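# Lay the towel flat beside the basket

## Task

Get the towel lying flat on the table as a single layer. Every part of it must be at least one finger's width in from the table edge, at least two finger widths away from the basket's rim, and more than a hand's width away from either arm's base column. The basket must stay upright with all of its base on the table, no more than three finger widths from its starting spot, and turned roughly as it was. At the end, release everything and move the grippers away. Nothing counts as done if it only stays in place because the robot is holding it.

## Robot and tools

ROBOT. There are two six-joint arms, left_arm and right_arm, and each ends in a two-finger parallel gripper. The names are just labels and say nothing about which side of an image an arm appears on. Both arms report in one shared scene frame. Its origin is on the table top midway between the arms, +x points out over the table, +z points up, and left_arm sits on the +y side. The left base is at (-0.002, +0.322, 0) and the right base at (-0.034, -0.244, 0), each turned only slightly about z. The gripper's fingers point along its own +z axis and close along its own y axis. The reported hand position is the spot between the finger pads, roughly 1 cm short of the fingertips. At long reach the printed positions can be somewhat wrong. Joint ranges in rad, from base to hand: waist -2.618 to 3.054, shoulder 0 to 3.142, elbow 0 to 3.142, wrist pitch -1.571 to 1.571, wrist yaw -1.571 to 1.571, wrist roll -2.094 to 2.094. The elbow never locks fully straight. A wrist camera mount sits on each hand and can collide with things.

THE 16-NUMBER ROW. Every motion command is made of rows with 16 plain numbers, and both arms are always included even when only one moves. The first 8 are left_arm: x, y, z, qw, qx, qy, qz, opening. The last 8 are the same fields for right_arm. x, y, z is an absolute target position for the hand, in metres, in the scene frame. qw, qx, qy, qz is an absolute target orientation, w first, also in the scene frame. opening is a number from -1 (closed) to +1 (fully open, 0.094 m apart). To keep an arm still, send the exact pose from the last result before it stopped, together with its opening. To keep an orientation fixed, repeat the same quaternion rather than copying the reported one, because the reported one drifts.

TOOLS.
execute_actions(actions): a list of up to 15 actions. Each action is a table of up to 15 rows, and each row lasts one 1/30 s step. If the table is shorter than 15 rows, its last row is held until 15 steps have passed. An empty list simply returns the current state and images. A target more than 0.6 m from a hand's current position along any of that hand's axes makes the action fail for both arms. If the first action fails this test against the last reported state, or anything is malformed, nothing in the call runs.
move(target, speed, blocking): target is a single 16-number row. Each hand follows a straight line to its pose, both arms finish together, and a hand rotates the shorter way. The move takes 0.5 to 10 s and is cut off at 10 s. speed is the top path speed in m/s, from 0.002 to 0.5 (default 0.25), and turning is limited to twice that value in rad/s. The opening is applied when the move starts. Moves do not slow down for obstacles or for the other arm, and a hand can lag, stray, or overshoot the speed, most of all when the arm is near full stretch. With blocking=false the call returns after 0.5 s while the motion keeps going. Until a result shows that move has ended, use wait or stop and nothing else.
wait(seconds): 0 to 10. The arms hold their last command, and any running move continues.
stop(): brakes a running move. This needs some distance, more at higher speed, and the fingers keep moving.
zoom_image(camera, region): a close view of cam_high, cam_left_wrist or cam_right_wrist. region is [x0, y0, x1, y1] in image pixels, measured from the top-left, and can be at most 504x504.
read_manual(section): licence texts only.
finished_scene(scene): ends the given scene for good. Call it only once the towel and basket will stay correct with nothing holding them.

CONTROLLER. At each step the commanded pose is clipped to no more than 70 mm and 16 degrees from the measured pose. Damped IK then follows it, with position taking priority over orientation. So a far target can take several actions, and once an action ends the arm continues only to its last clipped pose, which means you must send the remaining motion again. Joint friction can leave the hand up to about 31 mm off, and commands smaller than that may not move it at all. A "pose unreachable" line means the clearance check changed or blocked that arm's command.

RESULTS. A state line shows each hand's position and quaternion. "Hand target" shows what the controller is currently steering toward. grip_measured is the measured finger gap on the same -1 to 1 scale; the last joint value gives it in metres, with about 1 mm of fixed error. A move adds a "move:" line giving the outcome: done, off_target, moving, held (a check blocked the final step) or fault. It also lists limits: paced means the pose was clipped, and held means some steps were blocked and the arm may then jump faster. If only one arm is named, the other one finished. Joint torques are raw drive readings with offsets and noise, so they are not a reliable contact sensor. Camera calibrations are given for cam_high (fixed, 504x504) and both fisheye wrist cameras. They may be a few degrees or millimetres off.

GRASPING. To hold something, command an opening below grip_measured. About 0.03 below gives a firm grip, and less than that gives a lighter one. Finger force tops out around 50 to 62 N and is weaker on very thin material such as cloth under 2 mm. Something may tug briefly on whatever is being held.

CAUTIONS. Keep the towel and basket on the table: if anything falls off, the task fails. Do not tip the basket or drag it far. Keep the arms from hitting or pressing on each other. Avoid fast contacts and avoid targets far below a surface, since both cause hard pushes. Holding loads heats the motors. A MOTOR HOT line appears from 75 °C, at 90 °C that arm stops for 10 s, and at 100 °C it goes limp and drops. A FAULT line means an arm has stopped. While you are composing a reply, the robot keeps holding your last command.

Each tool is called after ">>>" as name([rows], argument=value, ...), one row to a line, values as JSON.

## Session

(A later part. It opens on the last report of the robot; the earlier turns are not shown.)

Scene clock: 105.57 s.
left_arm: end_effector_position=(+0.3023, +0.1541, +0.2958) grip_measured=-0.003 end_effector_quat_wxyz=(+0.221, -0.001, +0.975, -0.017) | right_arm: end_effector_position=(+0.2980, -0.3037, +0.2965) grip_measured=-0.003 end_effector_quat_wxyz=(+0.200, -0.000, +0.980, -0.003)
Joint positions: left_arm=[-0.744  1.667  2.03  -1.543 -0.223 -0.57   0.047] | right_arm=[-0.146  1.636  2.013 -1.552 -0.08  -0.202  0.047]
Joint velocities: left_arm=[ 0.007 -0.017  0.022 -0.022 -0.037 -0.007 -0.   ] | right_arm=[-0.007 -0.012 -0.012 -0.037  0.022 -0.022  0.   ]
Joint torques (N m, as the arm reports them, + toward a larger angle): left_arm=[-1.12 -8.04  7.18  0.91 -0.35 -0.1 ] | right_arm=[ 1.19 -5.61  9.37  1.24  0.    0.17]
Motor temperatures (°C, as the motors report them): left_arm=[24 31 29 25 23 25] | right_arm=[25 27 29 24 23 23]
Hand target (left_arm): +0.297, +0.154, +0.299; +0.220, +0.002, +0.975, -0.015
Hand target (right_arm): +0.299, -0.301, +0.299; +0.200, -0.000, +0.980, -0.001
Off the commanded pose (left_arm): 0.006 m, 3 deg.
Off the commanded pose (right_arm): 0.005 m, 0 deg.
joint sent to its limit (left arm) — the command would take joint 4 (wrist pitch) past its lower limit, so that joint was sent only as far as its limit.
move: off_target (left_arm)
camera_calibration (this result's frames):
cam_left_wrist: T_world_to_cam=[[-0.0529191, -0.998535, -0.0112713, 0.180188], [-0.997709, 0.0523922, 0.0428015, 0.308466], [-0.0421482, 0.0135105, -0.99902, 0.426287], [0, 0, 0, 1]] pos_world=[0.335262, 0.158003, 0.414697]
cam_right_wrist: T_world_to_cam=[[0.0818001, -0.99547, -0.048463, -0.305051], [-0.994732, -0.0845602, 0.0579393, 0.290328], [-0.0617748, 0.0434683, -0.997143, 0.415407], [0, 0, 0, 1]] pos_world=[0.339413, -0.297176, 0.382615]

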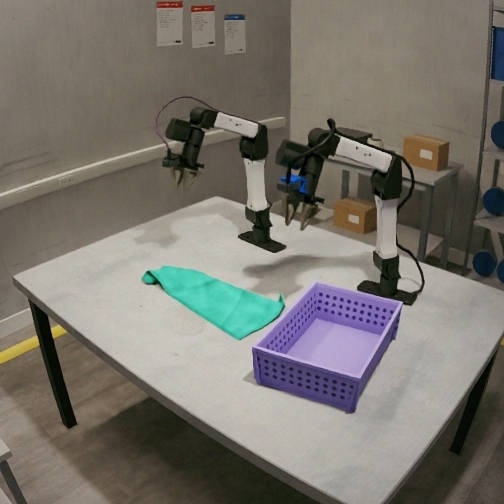

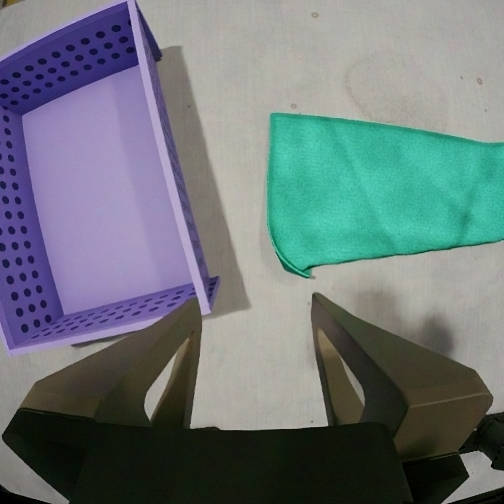

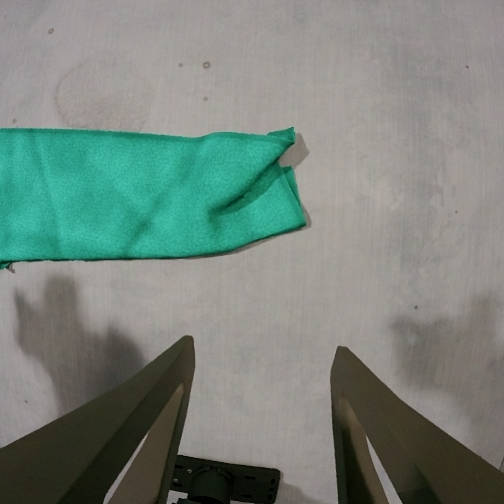

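>>> move(target=[0.49,0.112,0.05,0.2,0,0.98,0,-0.3,0.465,-0.31,0.06,0.15,0,0.99,0,-0.3])

>>> move(target=[0.49,0.112,-0.01,0.2,0,0.98,0,-0.3,0.465,-0.31,0.005,0.15,0,0.99,0,-0.3], speed=0.05)

>>> move(target=[0.49,0.112,-0.01,0.2,0,0.98,0,-1,0.465,-0.31,0.005,0.15,0,0.99,0,-1])

>>> move(target=[0.42,0.11,0.3,0.25,0,0.97,0,-1,0.42,-0.335,0.3,0.25,0,0.97,0,-1], speed=0.15)

Scene clock: 118.90 s.
left_arm: end_effector_position=(+0.4840, +0.1080, +0.0494) grip_measured=-0.297 end_effector_quat_wxyz=(+0.192, +0.003, +0.981, +0.008) | right_arm: end_effector_position=(+0.4545, -0.3097, +0.0510) grip_measured=-0.297 end_effector_quat_wxyz=(+0.130, -0.001, +0.992, +0.007)
Joint positions: left_arm=[-0.605  2.311  1.951 -0.87  -0.187 -0.436  0.033] | right_arm=[-0.08   2.227  1.851 -0.94  -0.052 -0.146  0.033]
Joint velocities: left_arm=[ 0.002 -0.002 -0.007 -0.022 -0.081 -0.037 -0.001] | right_arm=[ 0.002 -0.012 -0.022 -0.022  0.051  0.037 -0.002]
Joint torques (N m, as the arm reports them, + toward a larger angle): left_arm=[  0.68 -13.5    9.09   1.09  -0.21   0.06] | right_arm=[  0.87 -12.42  10.59   1.32   0.08   0.14]
Motor temperatures (°C, as the motors report them): left_arm=[24 31 29 25 23 25] | right_arm=[25 27 30 24 23 23]
Hand target (left_arm): +0.492, +0.109, +0.051; +0.201, +0.000, +0.980, +0.002
Hand target (right_arm): +0.465, -0.309, +0.061; +0.150, -0.000, +0.989, +0.001
Off the commanded pose (left_arm): 0.007 m, 1 deg.
Off the commanded pose (right_arm): 0.014 m, 2 deg.
move: off_target (right_arm)
camera_calibration (this result's frames):
cam_left_wrist: T_world_to_cam=[[-0.0513546, -0.99692, -0.0592717, 0.142514], [-0.993634, 0.0450458, 0.103263, 0.498474], [-0.100275, 0.0641973, -0.992887, 0.210798], [0, 0, 0, 1]] pos_world=[0.523757, 0.106088, 0.166271]
cam_right_wrist: T_world_to_cam=[[0.0770838, -0.994, -0.0776045, -0.331596], [-0.976183, -0.091075, 0.196904, 0.442122], [-0.202791, 0.060578, -0.977347, 0.248978], [0, 0, 0, 1]] pos_world=[0.507643, -0.304422, 0.130549]

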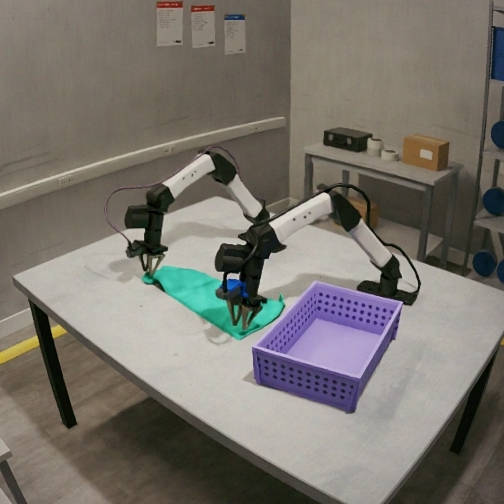

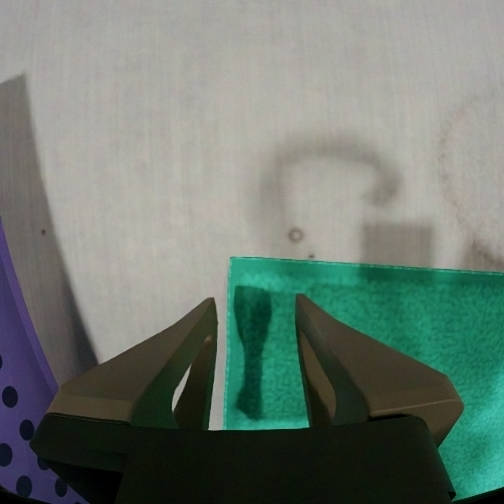

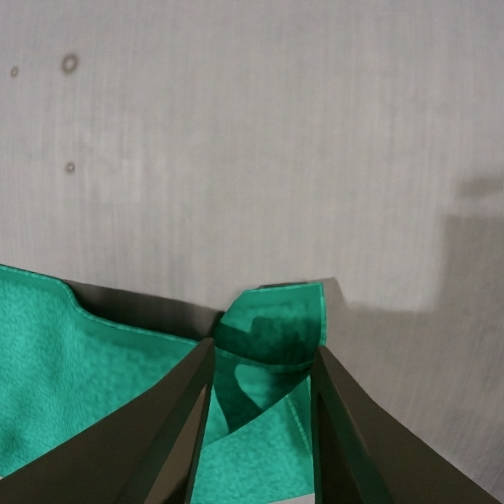

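Scene clock: 120.53 s.
left_arm: end_effector_position=(+0.4992, +0.0998, +0.0250) grip_measured=-0.297 end_effector_quat_wxyz=(+0.234, -0.000, +0.972, -0.014) | right_arm: end_effector_position=(+0.4700, -0.3123, +0.0186) grip_measured=-0.297 end_effector_quat_wxyz=(+0.161, -0.002, +0.987, +0.001)
Joint positions: left_arm=[-0.605  2.318  1.829 -0.644 -0.185 -0.434  0.033] | right_arm=[-0.08   2.26   1.758 -0.749 -0.05  -0.146  0.033]
Joint velocities: left_arm=[ 0.002  0.002 -0.002 -0.022 -0.007  0.007 -0.   ] | right_arm=[-0.017 -0.002  0.007  0.051 -0.037 -0.007 -0.   ]
Joint torques (N m, as the arm reports them, + toward a larger angle): left_arm=[  1.04 -10.98   5.23   1.19  -0.15   0.06] | right_arm=[  0.89 -11.77   5.96   1.45   0.14   0.18]
Motor temperatures (°C, as the motors report them): left_arm=[24 32 29 25 23 25] | right_arm=[25 27 30 24 23 23]
Hand target (left_arm): +0.490, +0.112, -0.009; +0.200, -0.000, +0.980, -0.000
Hand target (right_arm): +0.465, -0.310, +0.005; +0.150, -0.000, +0.989, -0.000
Off the commanded pose (left_arm): 0.038 m, 4 deg.
Off the commanded pose (right_arm): 0.015 m, 1 deg.
move: off_target (left_arm, right_arm)
camera_calibration (this result's frames):
cam_left_wrist: T_world_to_cam=[[-0.0511579, -0.99851, -0.0190022, 0.132733], [-0.998578, 0.0508573, 0.0159793, 0.520593], [-0.014989, 0.0197927, -0.999692, 0.150619], [0, 0, 0, 1]] pos_world=[0.528901, 0.103078, 0.144776]
cam_right_wrist: T_world_to_cam=[[0.0810487, -0.994806, -0.0615839, -0.340327], [-0.986733, -0.0888047, 0.135912, 0.470197], [-0.140675, 0.0497513, -0.988805, 0.188194], [0, 0, 0, 1]] pos_world=[0.518016, -0.306167, 0.101223]

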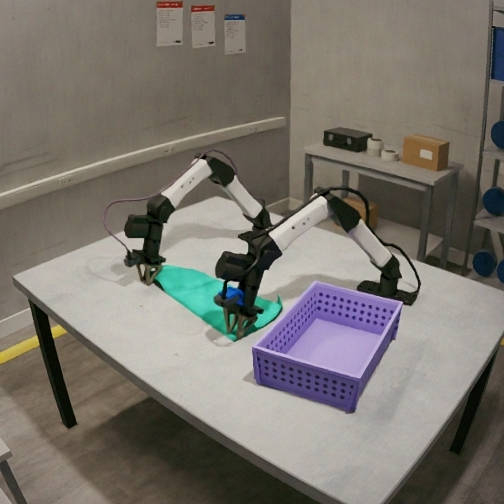

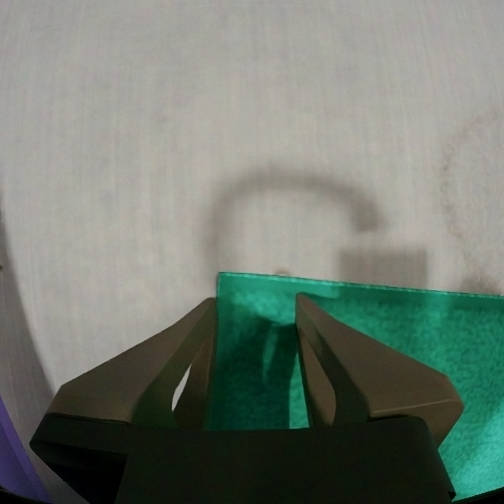

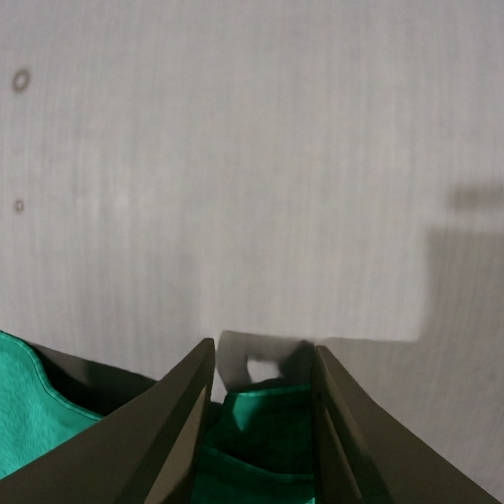

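Scene clock: 121.23 s.
left_arm: end_effector_position=(+0.5008, +0.0990, +0.0258) grip_measured=-0.970 end_effector_quat_wxyz=(+0.237, -0.000, +0.971, -0.015) | right_arm: end_effector_position=(+0.4702, -0.3123, +0.0187) grip_measured=-0.995 end_effector_quat_wxyz=(+0.162, -0.002, +0.987, +0.001)
Joint positions: left_arm=[-0.605  2.318  1.829 -0.636 -0.185 -0.432  0.001] | right_arm=[-0.08   2.26   1.758 -0.748 -0.05  -0.146  0.   ]
Joint velocities: left_arm=[-0.002 -0.017 -0.002 -0.081 -0.051 -0.007  0.   ] | right_arm=[ 0.002  0.012 -0.002  0.007 -0.022  0.051  0.001]
Joint torques (N m, as the arm reports them, + toward a larger angle): left_arm=[  1.03 -10.98   5.06   1.13  -0.16   0.04] | right_arm=[  0.98 -11.74   5.97   1.46   0.09   0.16]
Motor temperatures (°C, as the motors report them): left_arm=[24 32 29 25 23 25] | right_arm=[25 27 30 24 23 23]
Hand target (left_arm): +0.489, +0.112, -0.009; +0.200, -0.000, +0.980, +0.000
Hand target (right_arm): +0.465, -0.310, +0.005; +0.150, -0.000, +0.989, +0.000
Off the commanded pose (left_arm): 0.040 m, 5 deg.
Off the commanded pose (right_arm): 0.015 m, 1 deg.
move: off_target (left_arm, right_arm)
camera_calibration (this result's frames):
cam_left_wrist: T_world_to_cam=[[-0.052047, -0.998513, -0.0162412, 0.132401], [-0.998614, 0.0519113, 0.00866957, 0.522286], [-0.00781357, 0.01667, -0.999831, 0.14821], [0, 0, 0, 1]] pos_world=[0.529611, 0.102621, 0.145807]
cam_right_wrist: T_world_to_cam=[[0.0811182, -0.994816, -0.061321, -0.340424], [-0.986886, -0.0887814, 0.134811, 0.470541], [-0.139556, 0.0495811, -0.988972, 0.187744], [0, 0, 0, 1]] pos_world=[0.518186, -0.306193, 0.101365]

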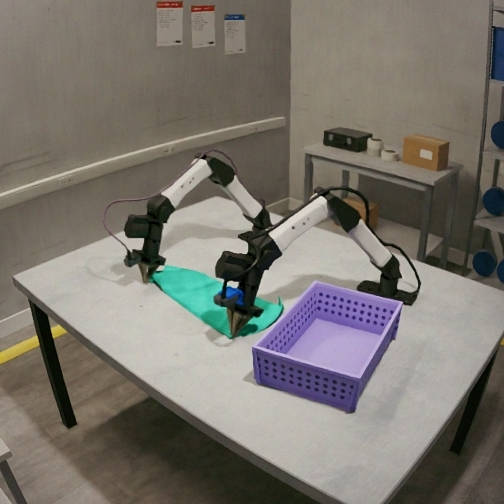

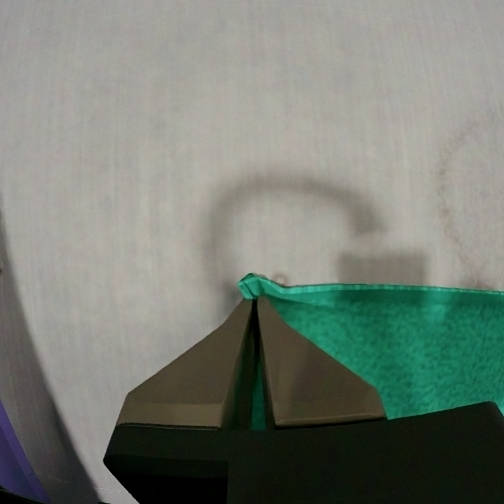

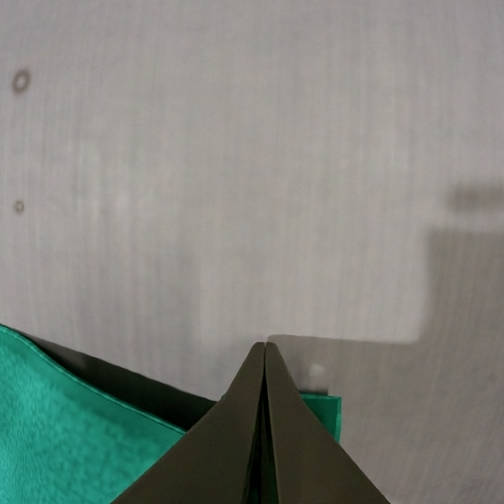

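Scene clock: 123.87 s.
left_arm: end_effector_position=(+0.4188, +0.1162, +0.3001) grip_measured=-0.970 end_effector_quat_wxyz=(+0.284, +0.000, +0.959, -0.020) | right_arm: end_effector_position=(+0.4197, -0.3330, +0.2975) grip_measured=-0.995 end_effector_quat_wxyz=(+0.258, +0.003, +0.966, -0.005)
Joint positions: left_arm=[-0.677  2.127  2.629 -1.546 -0.252 -0.477  0.001] | right_arm=[-0.161  2.123  2.636 -1.573 -0.105 -0.199  0.   ]
Joint velocities: left_arm=[-0.007  0.012 -0.022  0.007 -0.022  0.007 -0.   ] | right_arm=[-0.012 -0.017 -0.027 -0.007 -0.007 -0.022 -0.   ]
Joint torques (N m, as the arm reports them, + toward a larger angle): left_arm=[ -1.06 -10.83   7.29   1.14  -0.39  -0.07] | right_arm=[-0.26 -9.84  8.72  1.53 -0.1  -0.01]
Motor temperatures (°C, as the motors report them): left_arm=[24 33 29 25 23 25] | right_arm=[25 28 30 24 23 23]
Hand target (left_arm): +0.416, +0.113, +0.299; +0.281, +0.004, +0.959, -0.017
Hand target (right_arm): +0.419, -0.335, +0.299; +0.259, +0.001, +0.966, -0.003
Off the commanded pose (left_arm): 0.006 m, 5 deg.
Off the commanded pose (right_arm): 0.003 m, 1 deg.
joint sent to its limit (left arm) — the command would take joint 4 (wrist pitch) past its lower limit, so that joint was sent only as far as its limit.
joint sent to its limit (right arm) — the command would take joint 4 (wrist pitch) past its lower limit, so that joint was sent only as far as its limit.
move: off_target (left_arm)
camera_calibration (this result's frames):
cam_left_wrist: T_world_to_cam=[[-0.0525769, -0.998549, -0.0116448, 0.148614], [-0.994647, 0.0534031, -0.0884661, 0.464487], [0.0889596, 0.00693121, -0.996011, 0.380927], [0, 0, 0, 1]] pos_world=[0.435927, 0.120953, 0.422229]
cam_right_wrist: T_world_to_cam=[[0.0806857, -0.99608, -0.0362449, -0.347512], [-0.995099, -0.0784139, -0.060247, 0.446177], [0.0571688, 0.0409283, -0.997525, 0.374529], [0, 0, 0, 1]] pos_world=[0.450618, -0.326492, 0.387887]

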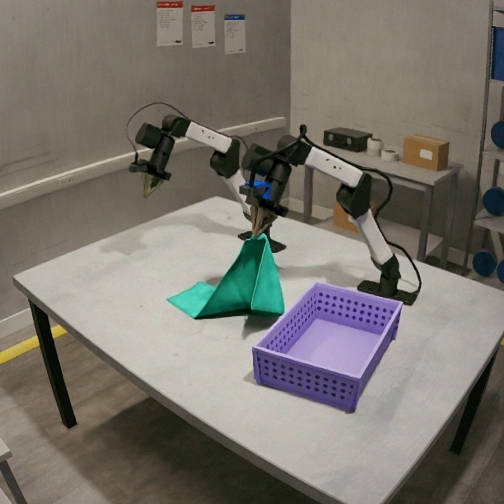

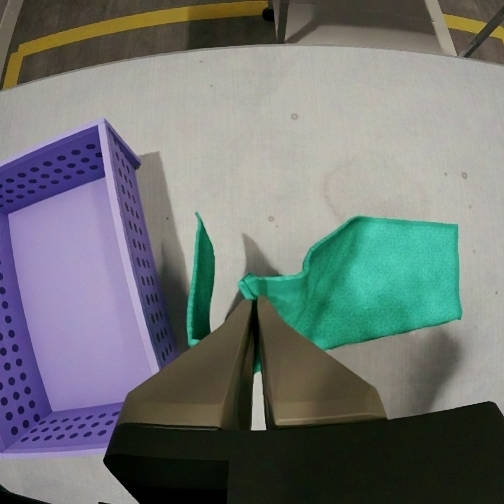

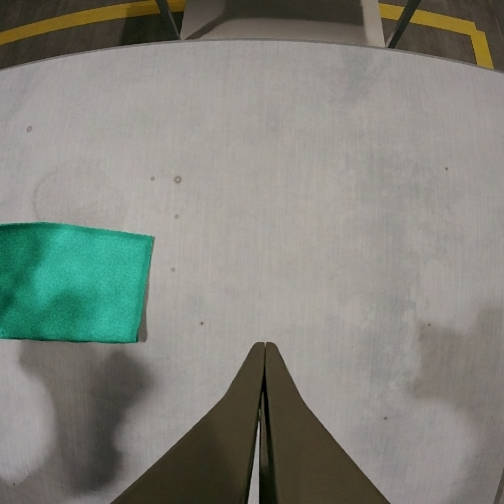

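>>> move(target=[0.419,0.116,0.3,0.284,0,0.959,-0.02,-1,0.458,-0.163,0.05,0.15,0,0.99,0,-0.3])

>>> move(target=[0.419,0.116,0.3,0.284,0,0.959,-0.02,-1,0.458,-0.163,0,0.15,0,0.99,0,-0.3], speed=0.05)

>>> move(target=[0.419,0.116,0.3,0.284,0,0.959,-0.02,-1,0.458,-0.163,0,0.15,0,0.99,0,-1])

>>> move(target=[0.16,0.11,0.3,0.25,0,0.97,0,-1,0.16,-0.345,0.3,0.25,0,0.97,0,-1], speed=0.15)

Scene clock: 135.17 s.
left_arm: end_effector_position=(+0.4188, +0.1163, +0.3000) grip_measured=-0.970 end_effector_quat_wxyz=(+0.284, +0.000, +0.959, -0.020) | right_arm: end_effector_position=(+0.4554, -0.1628, +0.0510) grip_measured=-0.303 end_effector_quat_wxyz=(+0.143, -0.006, +0.990, +0.002)
Joint positions: left_arm=[-0.677  2.127  2.629 -1.547 -0.252 -0.477  0.001] | right_arm=[ 0.252  2.213  1.822 -0.896  0.045  0.161  0.033]
Joint velocities: left_arm=[-0.002 -0.022 -0.012 -0.007 -0.066  0.022 -0.   ] | right_arm=[-0.002 -0.007  0.002 -0.051 -0.007  0.022 -0.   ]
Joint torques (N m, as the arm reports them, + toward a larger angle): left_arm=[ -0.18 -11.2    6.78   1.25  -0.3   -0.03] | right_arm=[  0.57 -12.64   7.76   1.38   0.21   0.16]
Motor temperatures (°C, as the motors report them): left_arm=[24 34 29 25 23 25] | right_arm=[25 29 30 25 23 23]
Hand target (left_arm): +0.419, +0.116, +0.300; +0.284, +0.000, +0.959, -0.020
Hand target (right_arm): +0.457, -0.164, +0.051; +0.149, -0.001, +0.989, -0.001
Off the commanded pose (left_arm): 0.000 m, 0 deg.
Off the commanded pose (right_arm): 0.003 m, 1 deg.
move: done
camera_calibration (this result's frames):
cam_left_wrist: T_world_to_cam=[[-0.0525807, -0.998547, -0.0118254, 0.148706], [-0.994675, 0.0534205, -0.0881312, 0.464323], [0.0886348, 0.00712842, -0.996039, 0.381008], [0, 0, 0, 1]] pos_world=[0.435899, 0.12097, 0.422179]
cam_right_wrist: T_world_to_cam=[[0.0887075, -0.99393, -0.0650727, -0.191615], [-0.980232, -0.098711, 0.171467, 0.458297], [-0.17685, 0.0485759, -0.983038, 0.226716], [0, 0, 0, 1]] pos_world=[0.50633, -0.156226, 0.131819]

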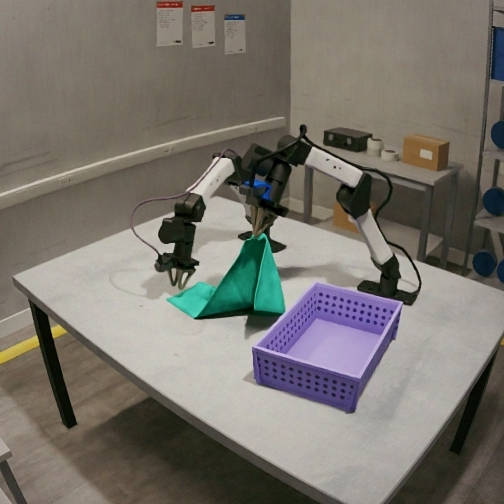

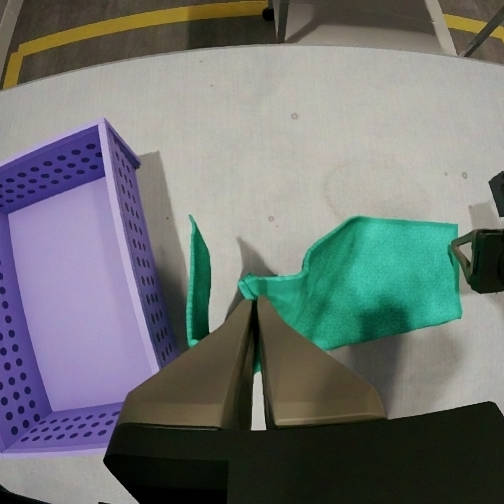

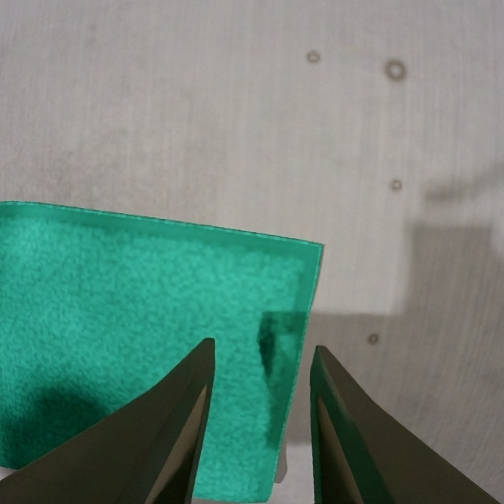

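Scene clock: 136.60 s.
left_arm: end_effector_position=(+0.4188, +0.1163, +0.3000) grip_measured=-0.970 end_effector_quat_wxyz=(+0.284, +0.000, +0.959, -0.020) | right_arm: end_effector_position=(+0.4656, -0.1610, +0.0189) grip_measured=-0.303 end_effector_quat_wxyz=(+0.166, -0.004, +0.986, +0.006)
Joint positions: left_arm=[-0.677  2.127  2.629 -1.547 -0.252 -0.477  0.001] | right_arm=[ 0.252  2.243  1.726 -0.724  0.046  0.165  0.033]
Joint velocities: left_arm=[-0.017  0.002  0.017  0.051  0.022  0.051  0.001] | right_arm=[-0.007  0.007 -0.012  0.095  0.037 -0.051  0.001]
Joint torques (N m, as the arm reports them, + toward a larger angle): left_arm=[ -0.2  -11.21   6.78   1.25  -0.3   -0.04] | right_arm=[  0.65 -11.05   5.24   1.48   0.2    0.17]
Motor temperatures (°C, as the motors report them): left_arm=[24 34 29 25 23 25] | right_arm=[25 29 30 25 23 23]
Hand target (left_arm): +0.419, +0.116, +0.300; +0.284, +0.000, +0.959, -0.020
Hand target (right_arm): +0.458, -0.163, +0.000; +0.150, -0.000, +0.989, -0.000
Off the commanded pose (left_arm): 0.000 m, 0 deg.
Off the commanded pose (right_arm): 0.020 m, 2 deg.
move: off_target (right_arm)
camera_calibration (this result's frames):
cam_left_wrist: T_world_to_cam=[[-0.0525807, -0.998547, -0.0118254, 0.148706], [-0.994675, 0.0534205, -0.0881312, 0.464323], [0.0886348, 0.00712842, -0.996039, 0.381008], [0, 0, 0, 1]] pos_world=[0.435899, 0.12097, 0.422179]
cam_right_wrist: T_world_to_cam=[[0.0877209, -0.993665, -0.070255, -0.192225], [-0.987435, -0.0960433, 0.125487, 0.478617], [-0.13144, 0.0583644, -0.989605, 0.177434], [0, 0, 0, 1]] pos_world=[0.512787, -0.155395, 0.102024]

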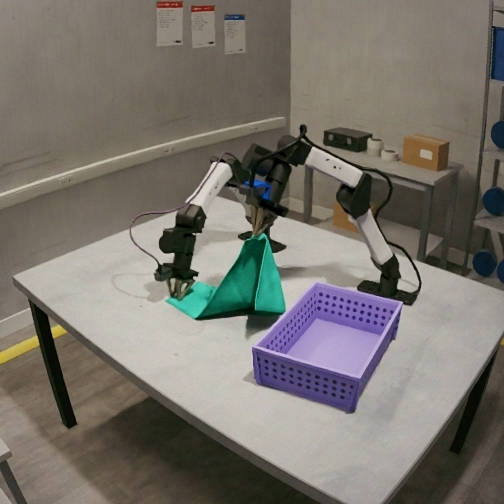

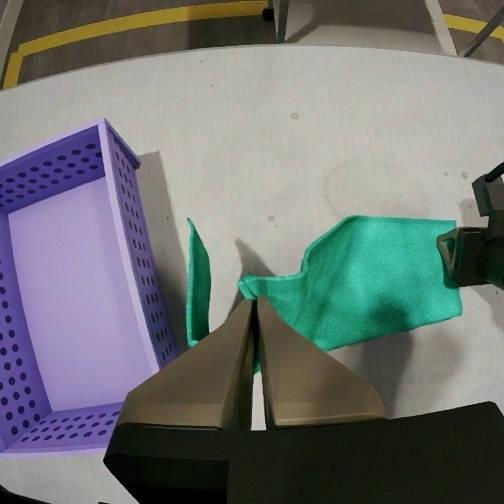

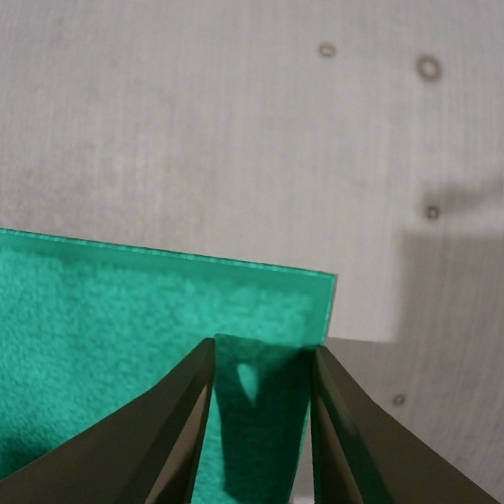

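Scene clock: 137.30 s.
left_arm: end_effector_position=(+0.4188, +0.1163, +0.3000) grip_measured=-0.970 end_effector_quat_wxyz=(+0.284, +0.000, +0.959, -0.020) | right_arm: end_effector_position=(+0.4660, -0.1609, +0.0190) grip_measured=-0.995 end_effector_quat_wxyz=(+0.167, -0.004, +0.986, +0.006)
Joint positions: left_arm=[-0.677  2.127  2.629 -1.547 -0.252 -0.477  0.001] | right_arm=[ 0.252  2.243  1.726 -0.722  0.046  0.165  0.   ]
Joint velocities: left_arm=[-0.007 -0.017  0.007 -0.051 -0.081 -0.022 -0.   ] | right_arm=[ 0.007 -0.032  0.012  0.081 -0.022 -0.007 -0.001]
Joint torques (N m, as the arm reports them, + toward a larger angle): left_arm=[ -0.2  -11.2    6.78   1.25  -0.3   -0.03] | right_arm=[  0.39 -11.3    5.15   1.43   0.2    0.2 ]
Motor temperatures (°C, as the motors report them): left_arm=[24 34 29 25 23 25] | right_arm=[25 29 30 25 23 23]
Hand target (left_arm): +0.419, +0.116, +0.300; +0.284, +0.000, +0.959, -0.020
Hand target (right_arm): +0.458, -0.163, +0.001; +0.150, -0.000, +0.989, +0.000
Off the commanded pose (left_arm): 0.000 m, 0 deg.
Off the commanded pose (right_arm): 0.021 m, 2 deg.
move: off_target (right_arm)
camera_calibration (this result's frames):
cam_left_wrist: T_world_to_cam=[[-0.0525807, -0.998547, -0.0118254, 0.148706], [-0.994675, 0.0534205, -0.0881312, 0.464323], [0.0886348, 0.00712842, -0.996039, 0.381008], [0, 0, 0, 1]] pos_world=[0.435899, 0.12097, 0.422179]
cam_right_wrist: T_world_to_cam=[[0.0878529, -0.99364, -0.0704306, -0.192228], [-0.987669, -0.096086, 0.123601, 0.479174], [-0.129583, 0.0587034, -0.989829, 0.176831], [0, 0, 0, 1]] pos_world=[0.513067, -0.155344, 0.102267]

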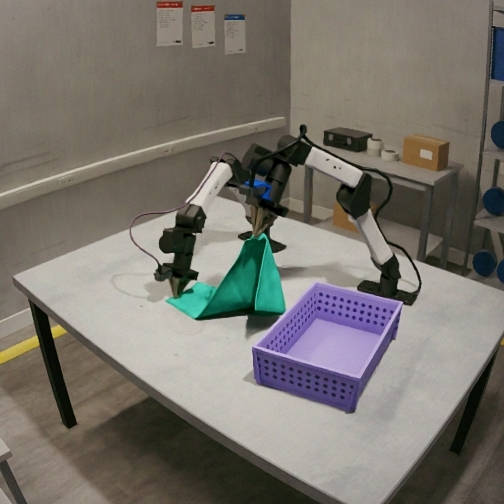

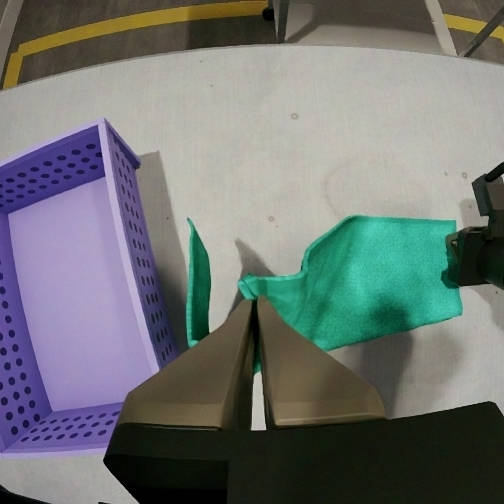

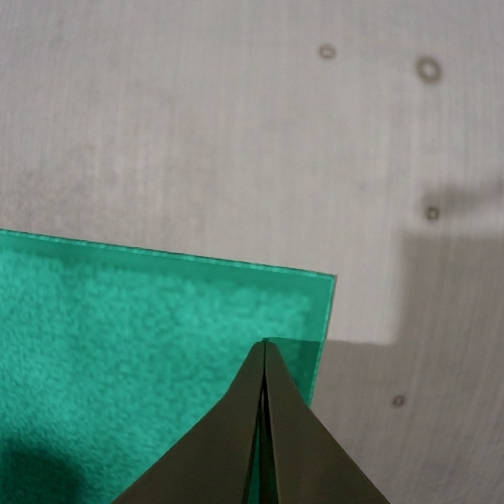

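Scene clock: 140.97 s.
left_arm: end_effector_position=(+0.1645, +0.1061, +0.2996) grip_measured=-0.970 end_effector_quat_wxyz=(+0.273, +0.011, +0.959, -0.072) | right_arm: end_effector_position=(+0.1641, -0.3467, +0.2917) grip_measured=-0.995 end_effector_quat_wxyz=(+0.251, +0.007, +0.968, -0.002)
Joint positions: left_arm=[-1.32   1.377  1.727 -1.549 -0.446 -1.082  0.001] | right_arm=[-0.65   1.191  1.594 -1.573 -0.321 -0.64   0.   ]
Joint velocities: left_arm=[ 0.002 -0.007 -0.002  0.022  0.051 -0.051  0.   ] | right_arm=[-0.002 -0.007  0.002 -0.022 -0.095 -0.007 -0.   ]
Joint torques (N m, as the arm reports them, + toward a larger angle): left_arm=[-1.08 -6.12  5.08  0.89 -0.51 -0.07] | right_arm=[-0.5  -2.66  9.02  1.27 -0.27  0.  ]
Motor temperatures (°C, as the motors report them): left_arm=[24 34 29 25 23 25] | right_arm=[25 29 30 25 23 23]
Hand target (left_arm): +0.160, +0.112, +0.298; +0.273, +0.014, +0.960, -0.066
Hand target (right_arm): +0.161, -0.344, +0.299; +0.260, +0.004, +0.965, -0.006
Off the commanded pose (left_arm): 0.006 m, 9 deg.
Off the commanded pose (right_arm): 0.009 m, 1 deg.
joint sent to its limit (left arm) — the command would take joint 4 (wrist pitch) past its lower limit, so that joint was sent only as far as its limit.
joint sent to its limit (right arm) — the command would take joint 4 (wrist pitch) past its lower limit, so that joint was sent only as far as its limit.
move: off_target (left_arm)
camera_calibration (this result's frames):
cam_left_wrist: T_world_to_cam=[[-0.100704, -0.99149, 0.082503, 0.10404], [-0.992741, 0.0946578, -0.0741934, 0.203095], [0.0657524, -0.0893758, -0.993825, 0.416519], [0, 0, 0, 1]] pos_world=[0.184711, 0.121157, 0.420432]
cam_right_wrist: T_world_to_cam=[[0.0721788, -0.996403, -0.044406, -0.337035], [-0.996421, -0.0700737, -0.0472673, 0.189784], [0.0439855, 0.0476588, -0.997895, 0.388512], [0, 0, 0, 1]] pos_world=[0.196343, -0.34104, 0.381698]

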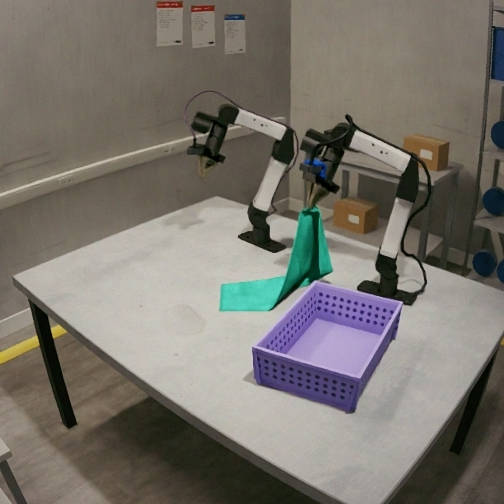

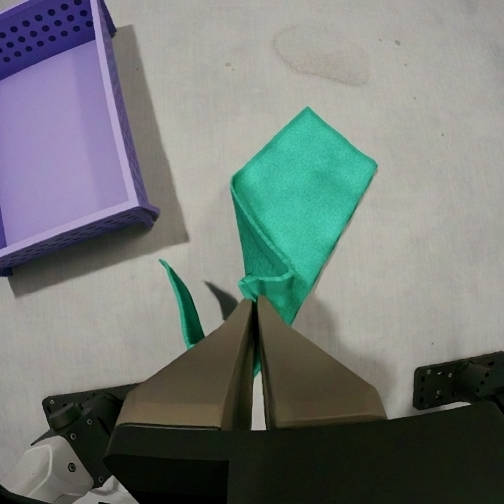

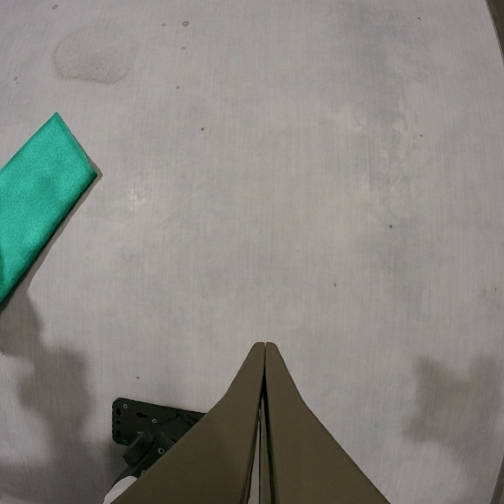

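>>> move(target=[0.1645,0.106,0.3,0.273,0.011,0.959,-0.072,-1,0.39,-0.028,0.05,0.1,0,0.995,0,-0.3])

>>> move(target=[0.1645,0.106,0.3,0.273,0.011,0.959,-0.072,-1,0.39,-0.028,-0.015,0.1,0,0.995,0,-0.3], speed=0.05)

>>> move(target=[0.1645,0.106,0.3,0.273,0.011,0.959,-0.072,-1,0.39,-0.028,-0.015,0.1,0,0.995,0,-1])

>>> move(target=[0.1645,0.106,0.3,0.273,0.011,0.959,-0.072,-1,0.165,-0.34,0.3,0.25,0,0.97,0,-1], speed=0.15)

Scene clock: 150.13 s.
left_arm: end_effector_position=(+0.1646, +0.1061, +0.2996) grip_measured=-0.970 end_effector_quat_wxyz=(+0.273, +0.010, +0.959, -0.072) | right_arm: end_effector_position=(+0.3856, -0.0322, +0.0453) grip_measured=-0.303 end_effector_quat_wxyz=(+0.096, -0.005, +0.995, -0.005)
Joint positions: left_arm=[-1.32   1.377  1.727 -1.549 -0.447 -1.083  0.001] | right_arm=[ 0.576  2.223  1.839 -1.021  0.101  0.486  0.033]
Joint velocities: left_arm=[-0.007  0.012 -0.032  0.007 -0.007 -0.037  0.   ] | right_arm=[-0.007 -0.012 -0.012 -0.066 -0.007  0.051 -0.   ]
Joint torques (N m, as the arm reports them, + toward a larger angle): left_arm=[-0.14 -4.58  6.68  0.98 -0.43  0.02] | right_arm=[  0.36 -12.07  10.44   0.71   0.17   0.14]
Motor temperatures (°C, as the motors report them): left_arm=[24 33 29 25 23 25] | right_arm=[25 28 31 25 23 23]
Hand target (left_arm): +0.165, +0.106, +0.300; +0.273, +0.011, +0.959, -0.072
Hand target (right_arm): +0.388, -0.030, +0.051; +0.099, -0.001, +0.995, -0.004
Off the commanded pose (left_arm): 0.000 m, 0 deg.
Off the commanded pose (right_arm): 0.008 m, 1 deg.
move: done
camera_calibration (this result's frames):
cam_left_wrist: T_world_to_cam=[[-0.0996272, -0.991561, 0.0829482, 0.103771], [-0.992832, 0.0935308, -0.074402, 0.203342], [0.0660159, -0.0897661, -0.993773, 0.416527], [0, 0, 0, 1]] pos_world=[0.184725, 0.121267, 0.420455]
cam_right_wrist: T_world_to_cam=[[0.0783664, -0.995216, -0.0583347, -0.0522872], [-0.960094, -0.0910999, 0.264423, 0.391989], [-0.268473, 0.0352849, -0.962641, 0.236418], [0, 0, 0, 1]] pos_world=[0.443916, -0.0246689, 0.120885]

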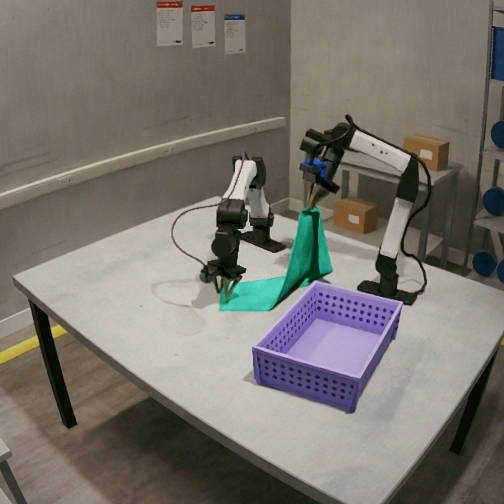

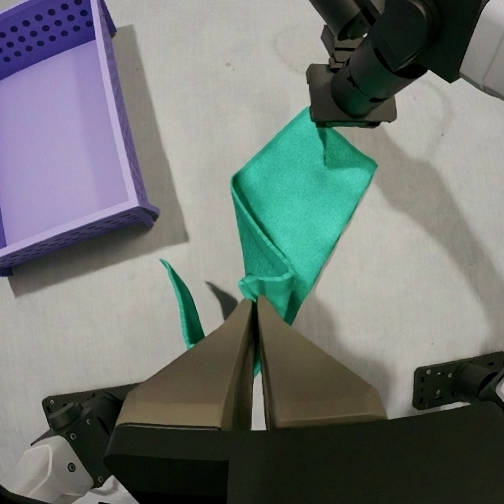

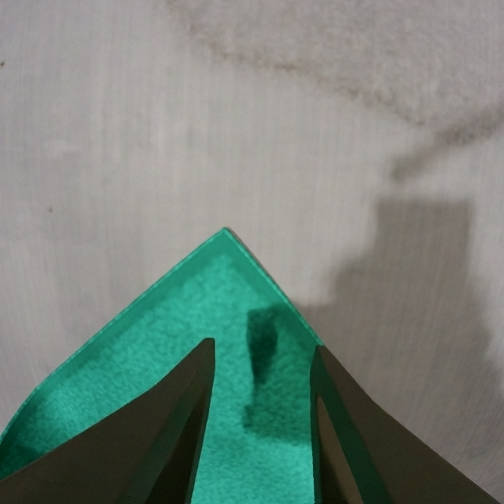

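Scene clock: 151.73 s.
left_arm: end_effector_position=(+0.1646, +0.1061, +0.2996) grip_measured=-0.970 end_effector_quat_wxyz=(+0.273, +0.010, +0.959, -0.072) | right_arm: end_effector_position=(+0.4022, -0.0230, +0.0155) grip_measured=-0.303 end_effector_quat_wxyz=(+0.129, -0.002, +0.992, +0.013)
Joint positions: left_arm=[-1.32   1.377  1.727 -1.549 -0.447 -1.083  0.001] | right_arm=[ 0.576  2.255  1.756 -0.831  0.101  0.489  0.033]
Joint velocities: left_arm=[-0.012 -0.002  0.007  0.007 -0.051 -0.007 -0.001] | right_arm=[-0.012 -0.002 -0.022  0.007 -0.022 -0.022  0.001]
Joint torques (N m, as the arm reports them, + toward a larger angle): left_arm=[-0.13 -4.56  6.71  0.99 -0.43  0.02] | right_arm=[ 0.46 -9.75  4.54  1.25  0.16  0.23]
Motor temperatures (°C, as the motors report them): left_arm=[24 33 29 25 23 25] | right_arm=[25 28 31 25 23 23]
Hand target (left_arm): +0.164, +0.106, +0.300; +0.273, +0.011, +0.959, -0.072
Hand target (right_arm): +0.389, -0.028, -0.014; +0.100, +0.000, +0.995, -0.000
Off the commanded pose (left_arm): 0.000 m, 0 deg.
Off the commanded pose (right_arm): 0.033 m, 4 deg.
move: off_target (right_arm)
camera_calibration (this result's frames):
cam_left_wrist: T_world_to_cam=[[-0.0996272, -0.991561, 0.0829482, 0.103771], [-0.992832, 0.0935308, -0.074402, 0.203342], [0.0660159, -0.0897661, -0.993773, 0.416527], [0, 0, 0, 1]] pos_world=[0.184725, 0.121267, 0.420455]
cam_right_wrist: T_world_to_cam=[[0.0803451, -0.992673, -0.0902513, -0.0464371], [-0.975692, -0.096844, 0.196589, 0.42384], [-0.203889, 0.0722624, -0.976323, 0.18696], [0, 0, 0, 1]] pos_world=[0.455387, -0.0185607, 0.0950203]

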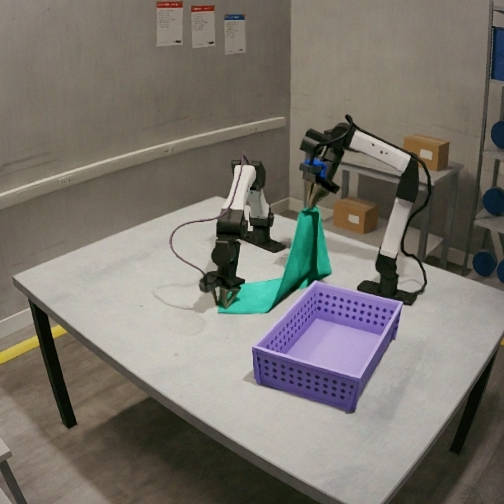

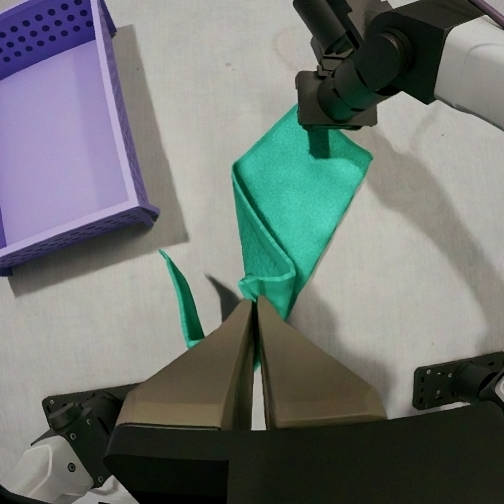

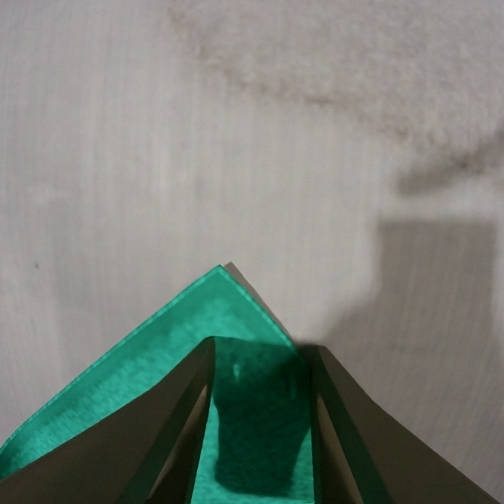

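Scene clock: 152.43 s.
left_arm: end_effector_position=(+0.1646, +0.1061, +0.2996) grip_measured=-0.970 end_effector_quat_wxyz=(+0.273, +0.010, +0.959, -0.072) | right_arm: end_effector_position=(+0.4031, -0.0221, +0.0170) grip_measured=-0.974 end_effector_quat_wxyz=(+0.132, -0.002, +0.991, +0.016)
Joint positions: left_arm=[-1.32   1.377  1.727 -1.549 -0.447 -1.083  0.001] | right_arm=[ 0.576  2.252  1.756 -0.827  0.099  0.489  0.001]
Joint velocities: left_arm=[-0.007 -0.012  0.012 -0.007 -0.037 -0.007  0.   ] | right_arm=[ 0.007 -0.002 -0.007  0.051  0.051  0.037  0.001]
Joint torques (N m, as the arm reports them, + toward a larger angle): left_arm=[-0.15 -4.58  6.67  0.99 -0.43  0.02] | right_arm=[ 0.4  -9.68  4.08  1.21  0.13  0.13]
Motor temperatures (°C, as the motors report them): left_arm=[24 33 29 25 23 25] | right_arm=[25 28 31 25 23 23]
Hand target (left_arm): +0.164, +0.106, +0.300; +0.273, +0.011, +0.959, -0.072
Hand target (right_arm): +0.389, -0.029, -0.013; +0.100, +0.000, +0.995, +0.000
Off the commanded pose (left_arm): 0.000 m, 0 deg.
Off the commanded pose (right_arm): 0.035 m, 4 deg.
move: off_target (right_arm)
camera_calibration (this result's frames):
cam_left_wrist: T_world_to_cam=[[-0.0996272, -0.991561, 0.0829482, 0.103771], [-0.992832, 0.0935308, -0.074402, 0.203342], [0.0660159, -0.0897661, -0.993773, 0.416527], [0, 0, 0, 1]] pos_world=[0.184725, 0.121267, 0.420455]
cam_right_wrist: T_world_to_cam=[[0.0812758, -0.992179, -0.0947413, -0.0457778], [-0.976638, -0.0982519, 0.191114, 0.425008], [-0.198928, 0.0769951, -0.976985, 0.186641], [0, 0, 0, 1]] pos_world=[0.455927, -0.0180323, 0.0967834]

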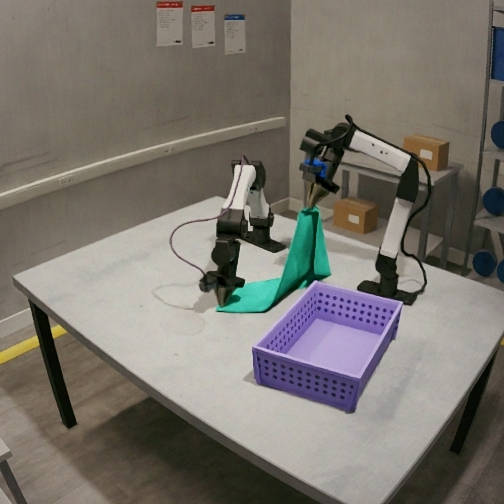

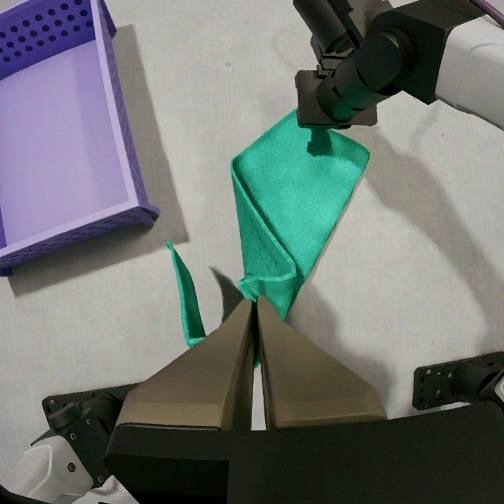

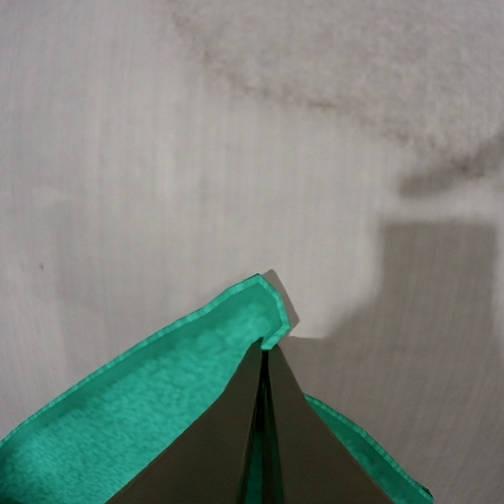

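Scene clock: 156.33 s.
left_arm: end_effector_position=(+0.1646, +0.1061, +0.2996) grip_measured=-0.970 end_effector_quat_wxyz=(+0.273, +0.010, +0.959, -0.072) | right_arm: end_effector_position=(+0.1655, -0.3361, +0.2953) grip_measured=-0.974 end_effector_quat_wxyz=(+0.252, +0.005, +0.968, +0.000)
Joint positions: left_arm=[-1.32   1.377  1.727 -1.549 -0.447 -1.083  0.001] | right_arm=[-0.597  1.179  1.603 -1.58  -0.306 -0.592  0.001]
Joint velocities: left_arm=[ 0.007 -0.017  0.002 -0.051  0.022 -0.007 -0.   ] | right_arm=[-0.007  0.007 -0.007 -0.037 -0.066 -0.051 -0.   ]
Joint torques (N m, as the arm reports them, + toward a larger angle): left_arm=[-0.16 -4.57  6.71  0.98 -0.43  0.01] | right_arm=[-0.45 -0.78  9.01  1.34 -0.26 -0.05]
Motor temperatures (°C, as the motors report them): left_arm=[24 32 29 25 23 25] | right_arm=[25 28 31 25 23 23]
Hand target (left_arm): +0.164, +0.106, +0.300; +0.273, +0.011, +0.959, -0.072
Hand target (right_arm): +0.167, -0.339, +0.299; +0.255, +0.003, +0.967, -0.000
Off the commanded pose (left_arm): 0.000 m, 0 deg.
Off the commanded pose (right_arm): 0.006 m, 1 deg.
joint sent to its limit (right arm) — the command would take joint 4 (wrist pitch) past its lower limit, so that joint was sent only as far as its limit.
move: done
camera_calibration (this result's frames):
cam_left_wrist: T_world_to_cam=[[-0.0996272, -0.991561, 0.0829482, 0.103771], [-0.992832, 0.0935308, -0.074402, 0.203342], [0.0660159, -0.0897661, -0.993773, 0.416527], [0, 0, 0, 1]] pos_world=[0.184725, 0.121267, 0.420455]
cam_right_wrist: T_world_to_cam=[[0.0772006, -0.995842, -0.0483694, -0.325909], [-0.995941, -0.0747742, -0.0501129, 0.191181], [0.0462878, 0.0520418, -0.997572, 0.392592], [0, 0, 0, 1]] pos_world=[0.197393, -0.330689, 0.385455]

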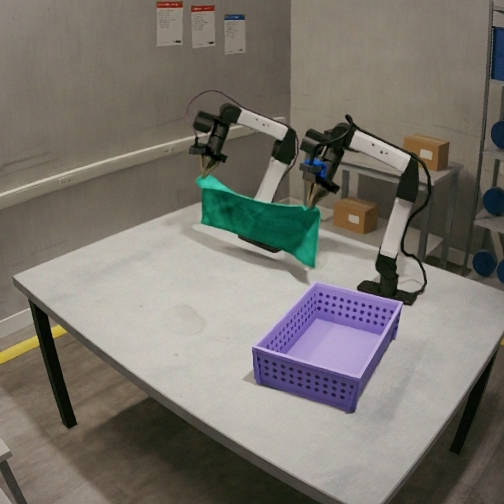

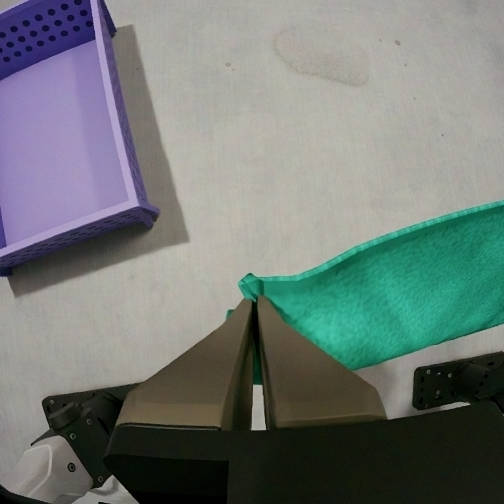

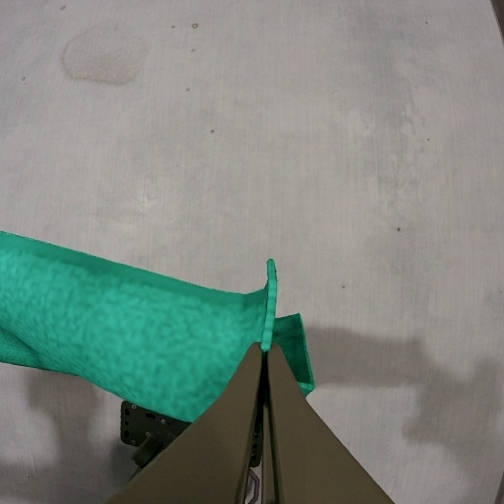

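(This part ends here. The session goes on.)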